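## Task

Take the sample tube marked with an orange dot on its cap from the tray and seat it in the middle hole of one rotor adapter inside the centrifuge. Seat the water blank (white dot) in the middle hole of the adapter directly across from it. Place the tray's remaining tube in the green rack. Every tube must be pushed fully down, and every rotor bucket must end up hanging vertically. A tube touching the floor means failure. The bottles on the tray must finish upright in the tray, and the tray must finish resting on the work bench with nothing overhanging its edge. One or both robots may be used. At the end, open the grippers and back the robots away. A robot that tips over or is left leaning means failure. Anything that stays in place only because a robot is holding it is not counted.

## Robot and tools

Robots: there are two identical Hello Robot Stretch 4 units, named r1 and r2. Each has an omni-wheel base, a lift that slides up a mast, one arm that telescopes straight ahead, a three-joint wrist (yaw, pitch, roll) and a two-finger gripper. Each robot is about 1.6 m tall, and its base rim lies within 0.23 m of the base origin. Each robot carries its own cameras: <name>_head_camera, <name>_head_left_camera, <name>_head_right_camera and <name>_wrist_camera.

Frames: the base frame sits on the floor under the middle of the base, with x forward, y left and z up. hand_pose is given in this frame and marks a point between the open fingertips. It may be slightly wrong. With all wrist joints at 0, the hand axes line up with the base axes. The odometry frame is where the base frame was when the scene began. Each robot reports in its own frames, so you can only judge where one robot is relative to the other from images, lidar_m and wrist_depth_mm.

execute_actions: the argument actions is a list holding either one action object or nothing. An empty list just reports the state and images. The action object is keyed by "r1" and/or "r2". Every motion listed in the action starts at once, and the motions may finish at different times.

For each robot you may give:
- base: exactly one relative move, measured from where the base last reported itself. translate_m is metres along x, forward positive, from -2 to 2. strafe_m is metres sideways, left positive, from -2 to 2. rotate_rad is radians, counter-clockwise positive, from -3.2 to 3.2. These are offsets, not places to go to.
- joints: absolute target positions, named individually. lift_m runs 0 to 1.2 m. arm_m runs 0 to 0.55 m of extension. wrist_yaw_rad runs -1.134 to 4.276: 0 points forward, positive turns left, 3.14 is folded back, and above 3.4 the arm may get in the way. wrist_pitch_rad runs -1.117 to 4.259: 0 is level and 1.57 points down. wrist_roll_rad runs -1.117 to 4.259: positive turns the gripper clockwise as seen from behind it. gripper_m runs -0.038 to 0.141 and is the fingertip gap in metres; values below 0 squeeze the fingertips together. A target outside its range is clipped to the limit, and the result tells you so. Any other bad value, or an unknown key, rejects the whole call.
- pace: "slow", "default", "fast" or "max". The base top speeds for these are 0.1/0.3/0.4/0.6 m/s and 1/2/3/4 rad/s. These are reduced when the lift is above 0.2 m.
- contact_limits: {"arm_m": x}, where x runs from 0 (stops at the lightest touch) to 0.75 (pushes hardest). The default is 0.5.
- end_of_arm: "enable_torque", sent alone. It turns wrist or gripper motors back on after a fault.

No action runs longer than 15 s. A robot or joint that you leave out may keep driving toward its previous target. To unfold the wrist at the start, send lift_m 0.4 and wrist_yaw_rad 0 together.

The cameras argument lists the camera names whose images you want. null or ["all"] returns every camera, and [] returns none.

wait: seconds, from 0 to 10. No new command is given, and the result matches that of an empty action.

zoom_image: camera is a camera name. region is [x0, y0, x1, y1] in pixels of that camera's latest full image, with the origin at the top-left corner. The region can be at most 504×504.

finished_scene: scene is the integer number of the current scene. It ends the scene permanently and reports whether the task succeeded.

Result lines:
- base_status and joint_status: how each commanded motion ended. "done" for the base only means the wheels turned the commanded amount, even if they slipped. "off_target" means the motion halted short of its goal and may still be pushing. "contact_stop_at_<key>" means something blocked it; the part then goes slack, so the lift may sink and the base may drift. "limit_stop_at_<name>" covers own_body (the joint was about to hit its own robot; likely when the gripper is pitched up and rolled), and tilt (lean over 6°; the lift, arm and wheels go slack). "torque_fault" means a wrist motor overloaded and went limp; send enable_torque. Once stopped, a joint forgets its old target.
- on_its_own: what happened without a command. There, "held at" is the held target, not the actual position.
- joint_positions and hand_pose.
- base_odometry: from wheel counts only, so slip counts as travel. Heading runs ±3.142, left positive. If turned_by_wheels and turned_by_imu differ by more than about 0.1 rad, the robot probably hit something or slipped.
- base_tilt: forward and right lean in degrees, with a fixed bias of up to 1.5°.
- motor_effort: percent of maximum, with the peak value in brackets. It is noisy and biased. Positive wheel effort turns the base right.
- lidar_m: 12 distances in 30° sectors, counter-clockwise from straight ahead (4th is left, 7th behind, 10th right). "-" means nothing seen, or closer than 0.25 m. It sees from about 0.15 m up, misses clear or thin objects, and sees the other robot.
- wrist_depth_mm: a 7×7 grid of depths in mm (100–2000), starting at the top-left. It ignores clear objects.
- pictures: names the cameras in the order of the images.

Gripping: close to a gap below the object's width; squeezing tighter pulls the object toward the wrist. Neither the reading nor "done" proves you are holding something; watch the gripper effort and the images. If the fingertips jam on a surface, raise the lift.

Avoid:
- Robots touching each other. A base in contact that drives even a few mm presses hard and can fail the run. Commands also travel unequally, up to about 3 cm per metre.
- Turning or driving with more than 1 kg held and arm_m above 0.2, especially fast.
- Hard pushes with a high gripper.
- Anything that leaves a robot leaning.
- Dropping a tube, letting a tube reach the floor, or knocking bottles over.
- Shoving the tray off the bench.
- Slamming into anything.

Loose objects may occasionally get nudged. If a call reports a stop, any later calls in the same reply are skipped.

Each tool is called after "Request:" in YAML: its name, and indented under it one key for each argument.

## Session

Request:
execute_actions:
  actions: []

Scene clock: 0.00 s.
r1.base_odometry: x=+0.000 y=+0.000 heading=+0.000 (m, m, rad; r1's odometry frame)
r1.turned_by_wheels: +0.000 (rad since the last result)
r1.turned_by_imu: +0.000 (rad since the last result)
r1.base_tilt: forward=-0.1 right=-0.2 (deg)
r1.lidar_m: 0.76 1.37 3.67 1.52 1.29 1.31 1.53 5.07 1.32 0.77 0.66 0.64
r1.base_status: not commanded
r1.joint_positions: lift_m=+0.238 arm_m=-0.002 wrist_yaw_rad=+3.051 wrist_pitch_rad=-0.003 wrist_roll_rad=-0.003 gripper_m=+0.057
r1.joint_status: not commanded
r1.motor_effort: lift_m=+21 arm_m=+0 wrist_yaw_rad=+1 wrist_pitch_rad=-8 wrist_roll_rad=-1 gripper_m=-2 wheel_0=+0 wheel_1=+0 wheel_2=+0 (%)
r1.hand_pose: x=-0.1101 y=+0.1131 z=+0.4175 quat_wxyz=(+0.045, +0.001, -0.001, +0.999) (m; r1's base frame)
r1.wrist_depth_mm: - 140 - - - - - / - 140 - - - - - / - 139 274 - 1661 1756 1182 / 116 140 - - - - - / - - - - - - 1756 / 1618 1661 211 1618 200 1499 1397 / 1118 1078 1078 145 1060 991 1042
r2.base_odometry: x=+0.000 y=+0.000 heading=+0.000 (m, m, rad; r2's odometry frame)
r2.turned_by_wheels: +0.000 (rad since the last result)
r2.turned_by_imu: +0.000 (rad since the last result)
r2.base_tilt: forward=+0.1 right=-0.6 (deg)
r2.lidar_m: 1.12 1.10 1.25 2.04 3.42 3.84 3.64 0.93 0.96 1.62 2.53 1.36
r2.base_status: not commanded
r2.joint_positions: lift_m=+0.190 arm_m=-0.002 wrist_yaw_rad=+3.224 wrist_pitch_rad=+0.004 wrist_roll_rad=+0.012 gripper_m=+0.057
r2.joint_status: not commanded
r2.motor_effort: lift_m=+18 arm_m=+0 wrist_yaw_rad=-1 wrist_pitch_rad=-8 wrist_roll_rad=+0 gripper_m=-3 wheel_0=+0 wheel_1=+0 wheel_2=+0 (%)
r2.hand_pose: x=-0.1261 y=+0.0633 z=+0.3668 quat_wxyz=(-0.041, -0.002, +0.006, +0.999) (m; r2's base frame)
r2.wrist_depth_mm: - - 133 - - - - / - - 125 226 - - - / - 106 135 227 - - - / 146 140 161 - - - - / 204 1618 - - - - - / 205 1118 200 1281 199 1366 1397 / 208 798 878 - 917 866 946
pictures: r1_head_camera, r1_head_left_camera, r1_head_right_camera, r1_wrist_camera, r2_head_camera, r2_head_left_camera, r2_head_right_camera, r2_wrist_camera
Images, in order (width x height): r1_head_camera 420x560, r1_head_left_camera 420x672, r1_head_right_camera 420x672, r1_wrist_camera 616x392, r2_head_camera 420x560, r2_head_left_camera 420x672, r2_head_right_camera 420x672, r2_wrist_camera 616x392.

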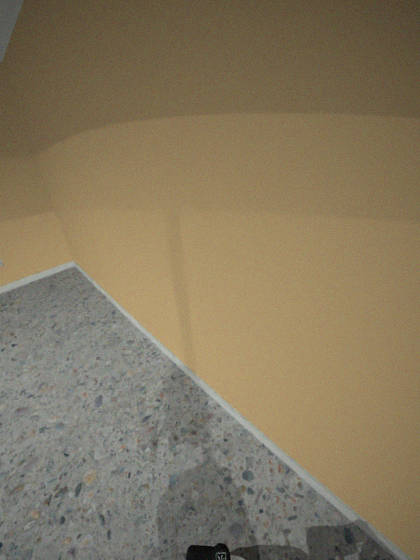

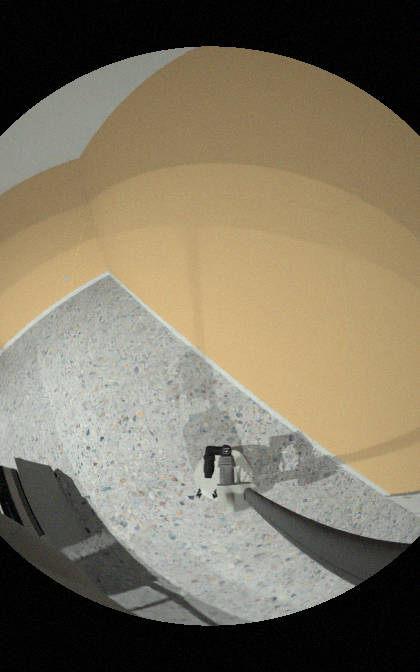

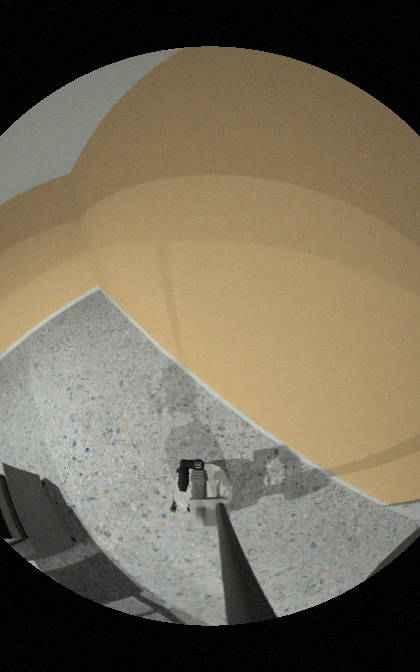

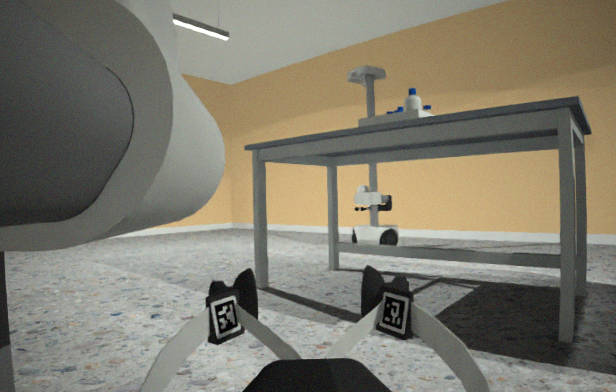

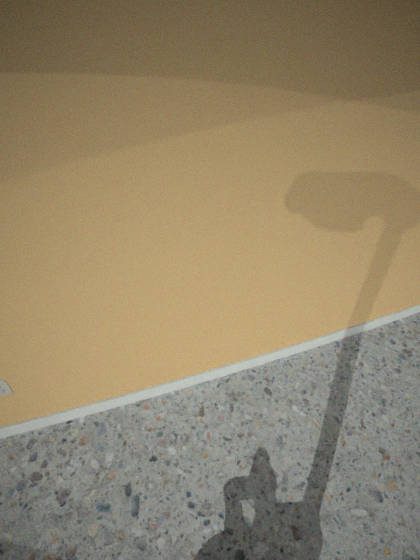

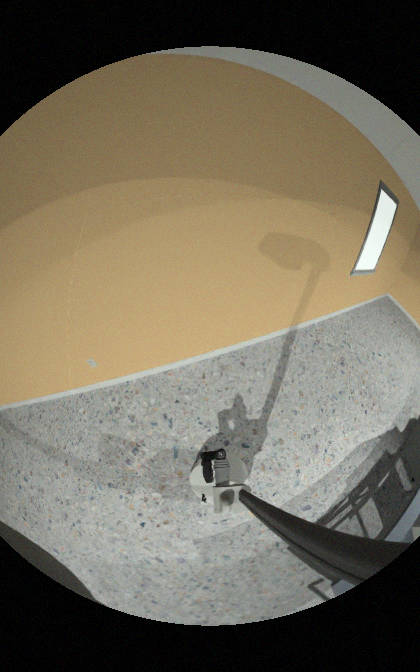

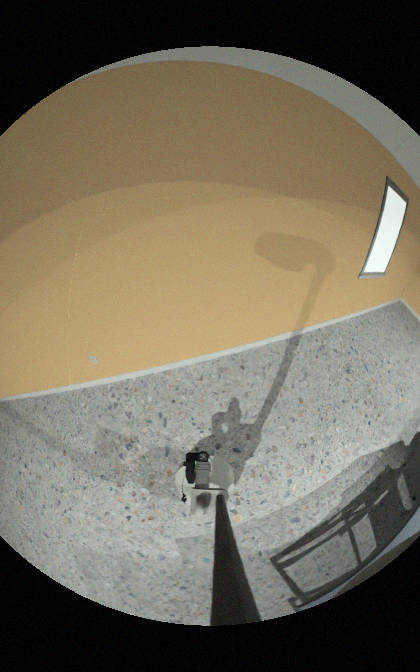

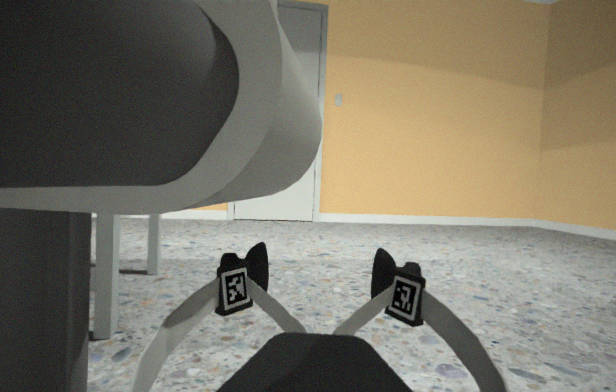

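Request:
execute_actions:
  actions:
    - {"r1":{"base":{"rotate_rad":2.4},"joints":{"lift_m":0.4,"wrist_yaw_rad":0}},"r2":{"base":{"rotate_rad":-2.2},"joints":{"lift_m":0.4,"wrist_yaw_rad":0}}}
  cameras: ["r1_head_camera","r1_head_left_camera","r2_head_camera","r2_head_left_camera"]

Scene clock: 6.70 s.
r1.base_odometry: x=+0.000 y=+0.000 heading=+2.400 (m, m, rad; r1's odometry frame)
r1.turned_by_wheels: +2.400 (rad since the last result)
r1.turned_by_imu: +2.419 (rad since the last result)
r1.base_tilt: forward=-0.2 right=-0.2 (deg)
r1.lidar_m: 1.29 1.38 5.16 2.09 0.88 0.66 0.64 0.70 1.00 3.35 3.90 1.35
r1.base_status: done
r1.joint_positions: lift_m=+0.400 arm_m=-0.002 wrist_yaw_rad=+0.001 wrist_pitch_rad=-0.003 wrist_roll_rad=-0.003 gripper_m=+0.057
r1.joint_status: all done
r1.motor_effort: lift_m=+21(24) arm_m=+0(0) wrist_yaw_rad=-3(8) wrist_pitch_rad=-8(7) wrist_roll_rad=-1(1) gripper_m=-6(2) wheel_0=+0(7) wheel_1=+0(5) wheel_2=+0(6) (%)
r1.hand_pose: x=+0.4578 y=-0.0873 z=+0.5790 quat_wxyz=(+1.000, -0.001, -0.001, +0.000) (m; r1's base frame)
r1.wrist_depth_mm: - - - - 1661 1576 - / - - - - 1708 1618 - / - 1464 - - 1618 1118 1118 / 1863 - - - 1366 1078 1060 / - - - - 1078 1042 1025 / 1863 1983 211 1983 201 1042 1025 / 1464 1397 1430 145 1042 1078 1060
r2.base_odometry: x=+0.000 y=+0.000 heading=-2.200 (m, m, rad; r2's odometry frame)
r2.turned_by_wheels: -2.200 (rad since the last result)
r2.turned_by_imu: -2.223 (rad since the last result)
r2.base_tilt: forward=+0.4 right=-0.5 (deg)
r2.lidar_m: 0.94 1.44 3.21 1.47 1.11 1.10 1.20 1.76 3.39 3.66 3.67 0.91
r2.base_status: done
r2.joint_positions: lift_m=+0.400 arm_m=-0.002 wrist_yaw_rad=+0.001 wrist_pitch_rad=+0.004 wrist_roll_rad=+0.012 gripper_m=+0.057
r2.joint_status: all done
r2.motor_effort: lift_m=+22(25) arm_m=+0(0) wrist_yaw_rad=-3(6) wrist_pitch_rad=-8(9) wrist_roll_rad=+0(2) gripper_m=-2(5) wheel_0=+1(7) wheel_1=+1(9) wheel_2=+0(9) (%)
r2.hand_pose: x=+0.4571 y=-0.0873 z=+0.5768 quat_wxyz=(+1.000, +0.006, +0.002, +0.000) (m; r2's base frame)
r2.wrist_depth_mm: 1983 - - - - - - / 1863 - - - - - - / - 1464 1098 866 741 654 - / 1983 1921 - - - 1160 - / 1983 1863 - - - - - / 1708 1499 200 1921 198 1160 - / 1255 1205 1138 - 1366 668 1397
pictures: r1_head_camera, r1_head_left_camera, r2_head_camera, r2_head_left_camera
Images, in order (width x height): r1_head_camera 420x560, r1_head_left_camera 420x672, r2_head_camera 420x560, r2_head_left_camera 420x672.

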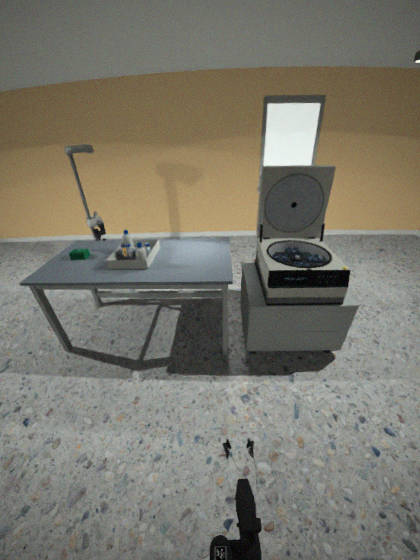

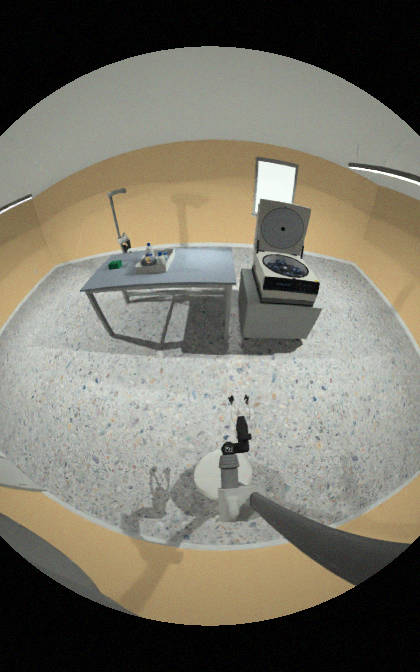

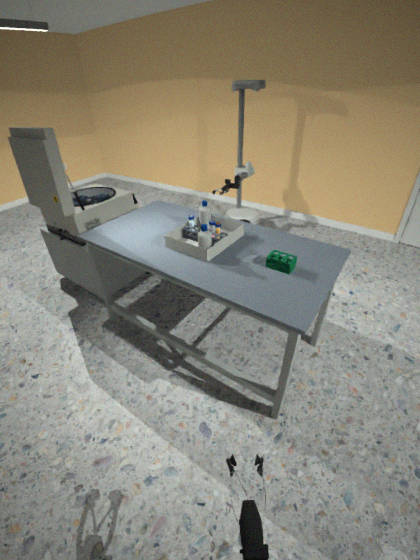

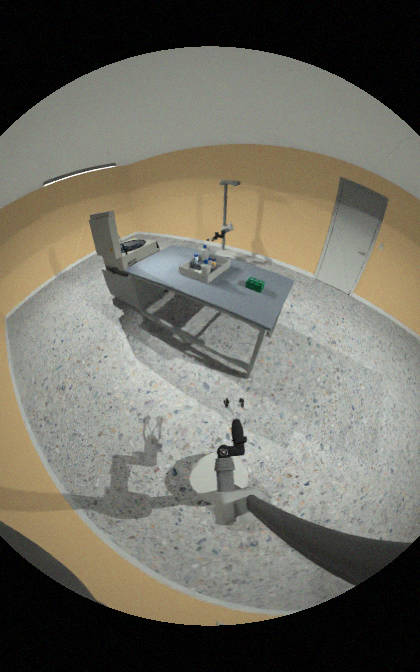

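Request:
zoom_image:
  camera: "r1_head_camera"
  region: [40, 200, 360, 310]

Request:
execute_actions:
  actions:
    - {"r1":{"base":{"strafe_m":0.55},"joints":{"lift_m":1.1,"wrist_pitch_rad":1.57,"gripper_m":0.1},"pace":"fast"}}
  cameras: []

Request:
execute_actions:
  actions:
    - {"r1":{"base":{"translate_m":0.85},"joints":{"arm_m":0.3}}}
  cameras: ["r1_head_camera","r1_wrist_camera"]

Region (40, 200, 360, 310) of r1_head_camera's 420x560 image, scaled by 1.575, with more detail than that image has; it fills the top 173 rows of this view, and the rest is white.

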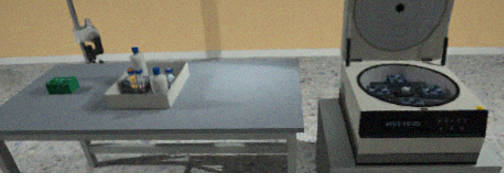

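Scene clock: 18.43 s.
r1.base_odometry: x=-0.372 y=-0.406 heading=+2.400 (m, m, rad; r1's odometry frame)
r1.turned_by_wheels: +0.000 (rad since the last result)
r1.turned_by_imu: +0.001 (rad since the last result)
r1.base_tilt: forward=-0.1 right=-0.1 (deg)
r1.lidar_m: 1.32 1.39 4.61 1.99 0.84 0.63 0.61 0.66 0.98 3.23 1.80 1.38
r1.base_status: done
r1.joint_positions: lift_m=+1.100 arm_m=-0.002 wrist_yaw_rad=+0.000 wrist_pitch_rad=+1.570 wrist_roll_rad=-0.003 gripper_m=+0.100
r1.joint_status: all done
r1.motor_effort: lift_m=+22(25) arm_m=+0(0) wrist_yaw_rad=-1(2) wrist_pitch_rad=+0(5) wrist_roll_rad=-2(1) gripper_m=-1(4) wheel_0=+1(11) wheel_1=+0(9) wheel_2=-1(2) (%)
r1.hand_pose: x=+0.1695 y=-0.0874 z=+0.9896 quat_wxyz=(+0.707, -0.001, +0.707, +0.001) (m; r1's base frame)
r1.wrist_depth_mm: 1205 1205 1229 1182 1205 1205 1205 / 1182 1229 1229 1205 1229 1229 1182 / 1205 1182 1182 1205 1229 1229 1229 / 1205 1205 1255 1205 1229 1205 1229 / 1229 1182 991 991 1229 1205 1205 / 1182 1182 214 991 215 1205 1229 / 1205 1205 1182 145 1205 1205 1205
r2.base_odometry: x=+0.000 y=+0.000 heading=-2.200 (m, m, rad; r2's odometry frame)
r2.turned_by_wheels: +0.000 (rad since the last result)
r2.turned_by_imu: -0.001 (rad since the last result)
r2.base_tilt: forward=+0.1 right=-0.6 (deg)
r2.lidar_m: 0.93 1.43 3.23 1.45 1.14 1.10 1.20 1.75 3.41 3.66 3.66 0.94
r2.base_status: not commanded
r2.joint_positions: lift_m=+0.400 arm_m=-0.002 wrist_yaw_rad=+0.001 wrist_pitch_rad=+0.004 wrist_roll_rad=+0.012 gripper_m=+0.057
r2.joint_status: not commanded
r2.motor_effort: lift_m=+23(23) arm_m=+0(0) wrist_yaw_rad=-1(2) wrist_pitch_rad=-7(9) wrist_roll_rad=-1(0) gripper_m=-5(4) wheel_0=+0(1) wheel_1=+0(0) wheel_2=+0(0) (%)
r2.hand_pose: x=+0.4571 y=-0.0873 z=+0.5768 quat_wxyz=(+1.000, +0.006, +0.002, +0.000) (m; r2's base frame)
r2.wrist_depth_mm: 1921 - - - - - - / 1921 - - - - - - / - 1537 1098 866 732 661 - / 1983 1863 - - - 1160 - / 1921 1863 - - - - - / 1756 1537 200 1863 198 1182 - / 1255 1205 1138 - 1336 668 1397
pictures: none
No camera images: the call's "cameras" was empty. Leave "cameras" out to get every camera's image.

Scene clock: 22.73 s.
r1.base_odometry: x=-0.998 y=+0.169 heading=+2.400 (m, m, rad; r1's odometry frame)
r1.turned_by_wheels: +0.000 (rad since the last result)
r1.turned_by_imu: +0.001 (rad since the last result)
r1.base_tilt: forward=-0.2 right=-0.2 (deg)
r1.lidar_m: 0.49 0.52 0.76 4.45 1.95 1.50 1.46 1.56 2.26 1.61 0.69 0.51
r1.base_status: done
r1.joint_positions: lift_m=+1.100 arm_m=+0.299 wrist_yaw_rad=+0.000 wrist_pitch_rad=+1.570 wrist_roll_rad=-0.003 gripper_m=+0.100
r1.joint_status: all done
r1.motor_effort: lift_m=+22(23) arm_m=+7(9) wrist_yaw_rad=+0(0) wrist_pitch_rad=-1(1) wrist_roll_rad=+0(1) gripper_m=+2(2) wheel_0=+0(5) wheel_1=+1(7) wheel_2=-1(7) (%)
r1.hand_pose: x=+0.4699 y=-0.0874 z=+0.9896 quat_wxyz=(+0.707, -0.001, +0.707, +0.001) (m; r1's base frame)
r1.wrist_depth_mm: 413 433 410 449 452 455 452 / 449 449 449 449 452 452 452 / 445 449 449 452 452 452 452 / 449 445 452 449 452 455 459 / 1229 1205 1205 1205 1205 1182 1182 / 1205 1255 213 1205 214 1205 1205 / 1229 1205 1008 146 1205 1182 1205
r2.base_odometry: x=+0.000 y=+0.000 heading=-2.200 (m, m, rad; r2's odometry frame)
r2.turned_by_wheels: +0.000 (rad since the last result)
r2.turned_by_imu: +0.000 (rad since the last result)
r2.base_tilt: forward=+0.1 right=-0.6 (deg)
r2.lidar_m: 0.96 1.41 3.20 1.44 1.12 1.10 1.19 1.78 3.41 3.66 3.67 0.89
r2.base_status: not commanded
r2.joint_positions: lift_m=+0.400 arm_m=-0.002 wrist_yaw_rad=+0.001 wrist_pitch_rad=+0.004 wrist_roll_rad=+0.012 gripper_m=+0.057
r2.joint_status: not commanded
r2.motor_effort: lift_m=+23(22) arm_m=+0(0) wrist_yaw_rad=-2(2) wrist_pitch_rad=-8(9) wrist_roll_rad=+1(0) gripper_m=-1(4) wheel_0=+1(0) wheel_1=+0(0) wheel_2=+0(0) (%)
r2.hand_pose: x=+0.4571 y=-0.0873 z=+0.5768 quat_wxyz=(+1.000, +0.006, +0.002, +0.000) (m; r2's base frame)
r2.wrist_depth_mm: 1921 - - - - - - / 1808 - - - - - - / - 1430 1118 854 741 661 - / - 1863 - - - 1182 - / 1983 1808 - - - - - / 1708 1537 200 1808 198 1160 - / 1229 1182 1160 - 1366 676 1397
pictures: r1_head_camera, r1_wrist_camera
Images, in order (width x height): r1_head_camera 420x560, r1_wrist_camera 616x392.

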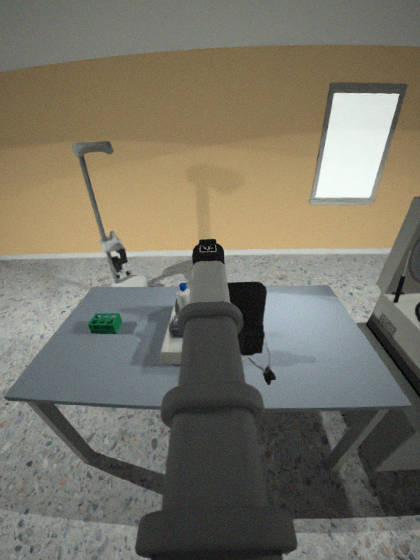

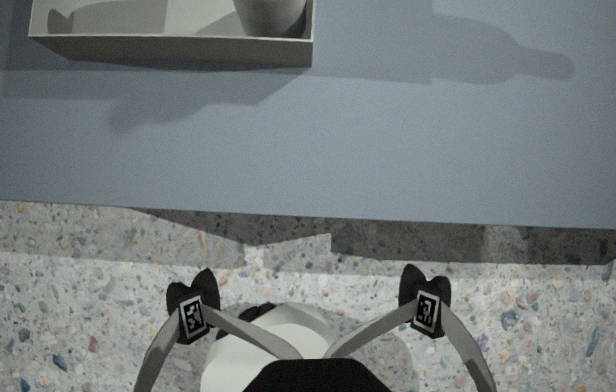

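Request:
execute_actions:
  actions:
    - {"r1":{"base":{"strafe_m":0.15},"joints":{"lift_m":1.2}}}
  cameras: []

Request:
execute_actions:
  actions:
    - {"r1":{"base":{"translate_m":0.2},"joints":{"arm_m":0.45}}}
  cameras: ["r1_wrist_camera"]

Scene clock: 29.13 s.
r1.base_odometry: x=-1.100 y=+0.058 heading=+2.400 (m, m, rad; r1's odometry frame)
r1.turned_by_wheels: +0.000 (rad since the last result)
r1.turned_by_imu: +0.001 (rad since the last result)
r1.base_tilt: forward=-0.2 right=-0.1 (deg)
r1.lidar_m: 0.50 0.53 0.77 4.30 1.95 1.49 1.46 1.55 2.24 1.68 0.69 0.52
r1.base_status: done
r1.joint_positions: lift_m=+1.199 arm_m=+0.299 wrist_yaw_rad=+0.000 wrist_pitch_rad=+1.570 wrist_roll_rad=-0.003 gripper_m=+0.100
r1.joint_status: all done
r1.motor_effort: lift_m=+23(24) arm_m=+7(7) wrist_yaw_rad=-1(0) wrist_pitch_rad=-1(0) wrist_roll_rad=-1(0) gripper_m=-3(3) wheel_0=+1(8) wheel_1=+1(9) wheel_2=-1(1) (%)
r1.hand_pose: x=+0.4699 y=-0.0874 z=+1.0889 quat_wxyz=(+0.707, -0.001, +0.707, +0.001) (m; r1's base frame)
r1.wrist_depth_mm: 544 549 539 549 430 549 554 / 549 544 544 549 549 554 554 / 549 549 554 554 554 549 554 / 1281 549 549 554 554 554 554 / 1366 1281 1255 1336 1336 1336 1336 / 1281 1281 213 1281 214 1336 1336 / 1308 1255 1098 146 1308 1308 1308
r2.base_odometry: x=+0.000 y=+0.000 heading=-2.200 (m, m, rad; r2's odometry frame)
r2.turned_by_wheels: +0.000 (rad since the last result)
r2.turned_by_imu: +0.000 (rad since the last result)
r2.base_tilt: forward=+0.3 right=-0.7 (deg)
r2.lidar_m: 0.95 1.40 3.22 1.49 1.14 1.11 1.18 1.75 3.41 3.67 3.66 0.91
r2.base_status: not commanded
r2.joint_positions: lift_m=+0.400 arm_m=-0.002 wrist_yaw_rad=+0.001 wrist_pitch_rad=+0.004 wrist_roll_rad=+0.012 gripper_m=+0.057
r2.joint_status: not commanded
r2.motor_effort: lift_m=+23(23) arm_m=+0(0) wrist_yaw_rad=-1(2) wrist_pitch_rad=-8(8) wrist_roll_rad=+0(2) gripper_m=-4(6) wheel_0=+1(1) wheel_1=+1(1) wheel_2=+0(0) (%)
r2.hand_pose: x=+0.4571 y=-0.0873 z=+0.5768 quat_wxyz=(+1.000, +0.006, +0.002, +0.000) (m; r2's base frame)
r2.wrist_depth_mm: 1921 - - - - - - / 1808 - - - - - - / - 1499 1118 866 732 661 - / 1983 1863 - - - 1160 - / 1921 1921 - - - - - / 1708 1537 200 1921 198 1160 - / 1229 1205 1138 - 1366 676 1430
pictures: none
No camera images: the call's "cameras" was empty. Leave "cameras" out to get every camera's image.

Scene clock: 31.20 s.
r1.base_odometry: x=-1.247 y=+0.193 heading=+2.400 (m, m, rad; r1's odometry frame)
r1.turned_by_wheels: +0.000 (rad since the last result)
r1.turned_by_imu: +0.000 (rad since the last result)
r1.base_tilt: forward=-0.1 right=-0.2 (deg)
r1.lidar_m: 0.31 0.31 0.47 4.29 2.22 1.69 1.66 1.77 2.58 1.02 0.42 0.29
r1.base_status: done
r1.joint_positions: lift_m=+1.199 arm_m=+0.449 wrist_yaw_rad=+0.000 wrist_pitch_rad=+1.570 wrist_roll_rad=-0.003 gripper_m=+0.100
r1.joint_status: all done
r1.motor_effort: lift_m=+23(23) arm_m=+7(6) wrist_yaw_rad=+0(1) wrist_pitch_rad=-1(2) wrist_roll_rad=-1(1) gripper_m=-1(3) wheel_0=+0(6) wheel_1=-1(2) wheel_2=+2(8) (%)
r1.hand_pose: x=+0.6199 y=-0.0874 z=+1.0889 quat_wxyz=(+0.707, -0.001, +0.707, +0.001) (m; r1's base frame)
r1.wrist_depth_mm: 544 549 544 544 549 549 554 / 544 549 473 549 549 559 559 / 544 544 539 549 549 554 554 / 549 549 521 492 488 554 554 / 539 544 544 549 554 549 559 / 549 549 213 544 213 554 554 / 549 544 549 146 544 559 559
r2.base_odometry: x=+0.000 y=+0.000 heading=-2.200 (m, m, rad; r2's odometry frame)
r2.turned_by_wheels: +0.000 (rad since the last result)
r2.turned_by_imu: +0.000 (rad since the last result)
r2.base_tilt: forward=+0.3 right=-0.6 (deg)
r2.lidar_m: 0.92 1.40 3.20 1.47 1.13 1.10 1.18 1.75 3.42 3.65 3.66 0.91
r2.base_status: not commanded
r2.joint_positions: lift_m=+0.400 arm_m=-0.002 wrist_yaw_rad=+0.001 wrist_pitch_rad=+0.004 wrist_roll_rad=+0.012 gripper_m=+0.057
r2.joint_status: not commanded
r2.motor_effort: lift_m=+23(23) arm_m=+0(0) wrist_yaw_rad=-1(3) wrist_pitch_rad=-9(8) wrist_roll_rad=+0(0) gripper_m=-3(2) wheel_0=+1(1) wheel_1=+1(0) wheel_2=+0(0) (%)
r2.hand_pose: x=+0.4571 y=-0.0873 z=+0.5768 quat_wxyz=(+1.000, +0.006, +0.002, +0.000) (m; r2's base frame)
r2.wrist_depth_mm: 1921 - - - - - - / 1808 - - - - - - / - 1464 1118 866 732 654 - / - 1863 - - - 1160 - / 1983 1808 - - - - - / 1708 1537 200 1808 198 1182 - / 1255 1205 1160 - 1366 668 1430
pictures: r1_wrist_camera
Images, in order (width x height): r1_wrist_camera 616x392.

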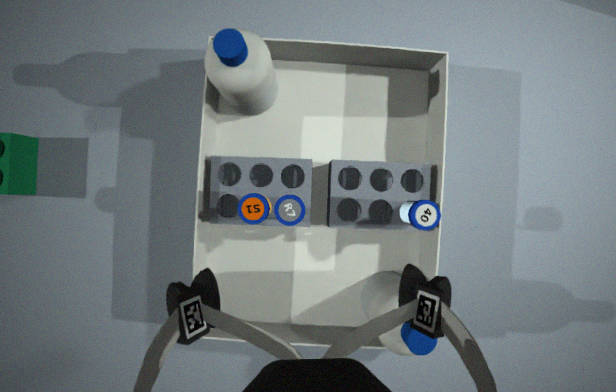

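Request:
execute_actions:
  actions:
    - {"r1":{"base":{"strafe_m":0.054},"joints":{"arm_m":0.483,"lift_m":1.06,"wrist_roll_rad":1.57,"gripper_m":0.07}}}
  cameras: ["r1_wrist_camera"]

Scene clock: 41.80 s.
r1.base_odometry: x=-1.284 y=+0.153 heading=+2.400 (m, m, rad; r1's odometry frame)
r1.turned_by_wheels: +0.000 (rad since the last result)
r1.turned_by_imu: +0.001 (rad since the last result)
r1.base_tilt: forward=-0.2 right=-0.1 (deg)
r1.lidar_m: 0.29 0.32 0.47 4.24 2.21 1.70 1.65 1.79 2.54 1.05 0.44 0.33
r1.base_status: done
r1.joint_positions: lift_m=+1.060 arm_m=+0.482 wrist_yaw_rad=+0.000 wrist_pitch_rad=+1.570 wrist_roll_rad=+1.569 gripper_m=+0.070
r1.joint_status: all done
r1.motor_effort: lift_m=+18(21) arm_m=+7(7) wrist_yaw_rad=-2(1) wrist_pitch_rad=-1(1) wrist_roll_rad=+1(6) gripper_m=-3(5) wheel_0=+1(8) wheel_1=+0(7) wheel_2=+1(1) (%)
r1.hand_pose: x=+0.6528 y=-0.0874 z=+0.9499 quat_wxyz=(+0.501, +0.500, +0.500, -0.499) (m; r1's base frame)
r1.wrist_depth_mm: 407 370 366 336 368 246 421 / 407 407 407 351 345 285 418 / 407 407 407 349 407 413 418 / 407 404 404 410 413 413 418 / 359 382 407 347 415 415 415 / 246 300 211 375 198 415 418 / 404 407 407 144 377 413 413
r2.base_odometry: x=+0.000 y=+0.000 heading=-2.200 (m, m, rad; r2's odometry frame)
r2.turned_by_wheels: +0.000 (rad since the last result)
r2.turned_by_imu: +0.000 (rad since the last result)
r2.base_tilt: forward=+0.3 right=-0.6 (deg)
r2.lidar_m: 0.94 1.40 3.21 1.48 1.12 1.09 1.21 1.75 3.39 3.64 3.66 0.92
r2.base_status: not commanded
r2.joint_positions: lift_m=+0.400 arm_m=-0.002 wrist_yaw_rad=+0.001 wrist_pitch_rad=+0.004 wrist_roll_rad=+0.012 gripper_m=+0.057
r2.joint_status: not commanded
r2.motor_effort: lift_m=+23(22) arm_m=+0(0) wrist_yaw_rad=-1(2) wrist_pitch_rad=-8(9) wrist_roll_rad=+0(0) gripper_m=-3(0) wheel_0=+0(1) wheel_1=+0(1) wheel_2=+0(0) (%)
r2.hand_pose: x=+0.4571 y=-0.0873 z=+0.5768 quat_wxyz=(+1.000, +0.006, +0.002, +0.000) (m; r2's base frame)
r2.wrist_depth_mm: 1921 - - - 1983 - - / 1863 - - - - - - / - 1499 1118 854 741 661 - / 1921 1863 - - - 1160 - / 1983 1863 - - - - - / 1708 1499 200 1863 198 1182 - / 1255 1182 1138 - 1366 676 1397
pictures: r1_wrist_camera
Images, in order (width x height): r1_wrist_camera 616x392.

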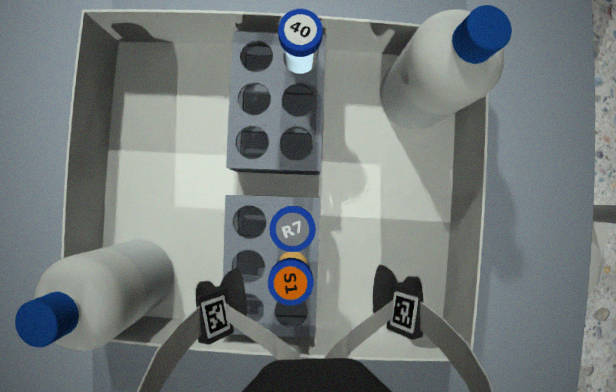

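Request:
execute_actions:
  actions:
    - {"r1":{"base":{"strafe_m":0.011},"joints":{"arm_m":0.494,"lift_m":0.975}}}
  cameras: ["r1_wrist_camera"]

Scene clock: 49.93 s.
r1.base_odometry: x=-1.291 y=+0.145 heading=+2.400 (m, m, rad; r1's odometry frame)
r1.turned_by_wheels: +0.000 (rad since the last result)
r1.turned_by_imu: +0.001 (rad since the last result)
r1.base_tilt: forward=-0.2 right=-0.1 (deg)
r1.lidar_m: 0.30 0.33 0.48 4.23 2.22 1.69 1.64 1.77 2.54 1.05 0.44 0.31
r1.base_status: done
r1.joint_positions: lift_m=+0.975 arm_m=+0.493 wrist_yaw_rad=+0.000 wrist_pitch_rad=+1.570 wrist_roll_rad=+1.569 gripper_m=+0.070
r1.joint_status: all done
r1.motor_effort: lift_m=+18(18) arm_m=+7(5) wrist_yaw_rad=-1(1) wrist_pitch_rad=+0(0) wrist_roll_rad=+0(1) gripper_m=-4(3) wheel_0=+0(7) wheel_1=+0(9) wheel_2=+1(1) (%)
r1.hand_pose: x=+0.6639 y=-0.0874 z=+0.8649 quat_wxyz=(+0.501, +0.500, +0.500, -0.499) (m; r1's base frame)
r1.wrist_depth_mm: 285 324 322 265 329 213 - / 289 320 322 265 325 294 278 / 297 322 324 307 325 325 274 / 300 320 320 264 325 325 301 / 235 320 317 264 325 327 271 / 189 287 210 204 198 325 330 / 189 260 262 145 297 277 330
r2.base_odometry: x=+0.000 y=+0.000 heading=-2.200 (m, m, rad; r2's odometry frame)
r2.turned_by_wheels: +0.000 (rad since the last result)
r2.turned_by_imu: +0.000 (rad since the last result)
r2.base_tilt: forward=+0.2 right=-0.6 (deg)
r2.lidar_m: 0.93 1.43 3.20 1.48 1.14 1.09 1.19 1.74 3.42 3.65 3.67 0.90
r2.base_status: not commanded
r2.joint_positions: lift_m=+0.400 arm_m=-0.002 wrist_yaw_rad=+0.001 wrist_pitch_rad=+0.004 wrist_roll_rad=+0.012 gripper_m=+0.057
r2.joint_status: not commanded
r2.motor_effort: lift_m=+23(23) arm_m=+0(1) wrist_yaw_rad=-2(2) wrist_pitch_rad=-8(8) wrist_roll_rad=+0(2) gripper_m=-2(3) wheel_0=+1(1) wheel_1=+1(0) wheel_2=+0(0) (%)
r2.hand_pose: x=+0.4571 y=-0.0873 z=+0.5768 quat_wxyz=(+1.000, +0.006, +0.002, +0.000) (m; r2's base frame)
r2.wrist_depth_mm: 1983 - - - 1921 - - / 1808 - - - - - - / - 1464 1118 854 732 661 - / 1921 1921 - - - 1160 - / 1983 1863 - - - - - / 1708 1537 200 1863 199 1160 - / 1255 1182 1138 - 1336 676 1430
pictures: r1_wrist_camera
Images, in order (width x height): r1_wrist_camera 616x392.

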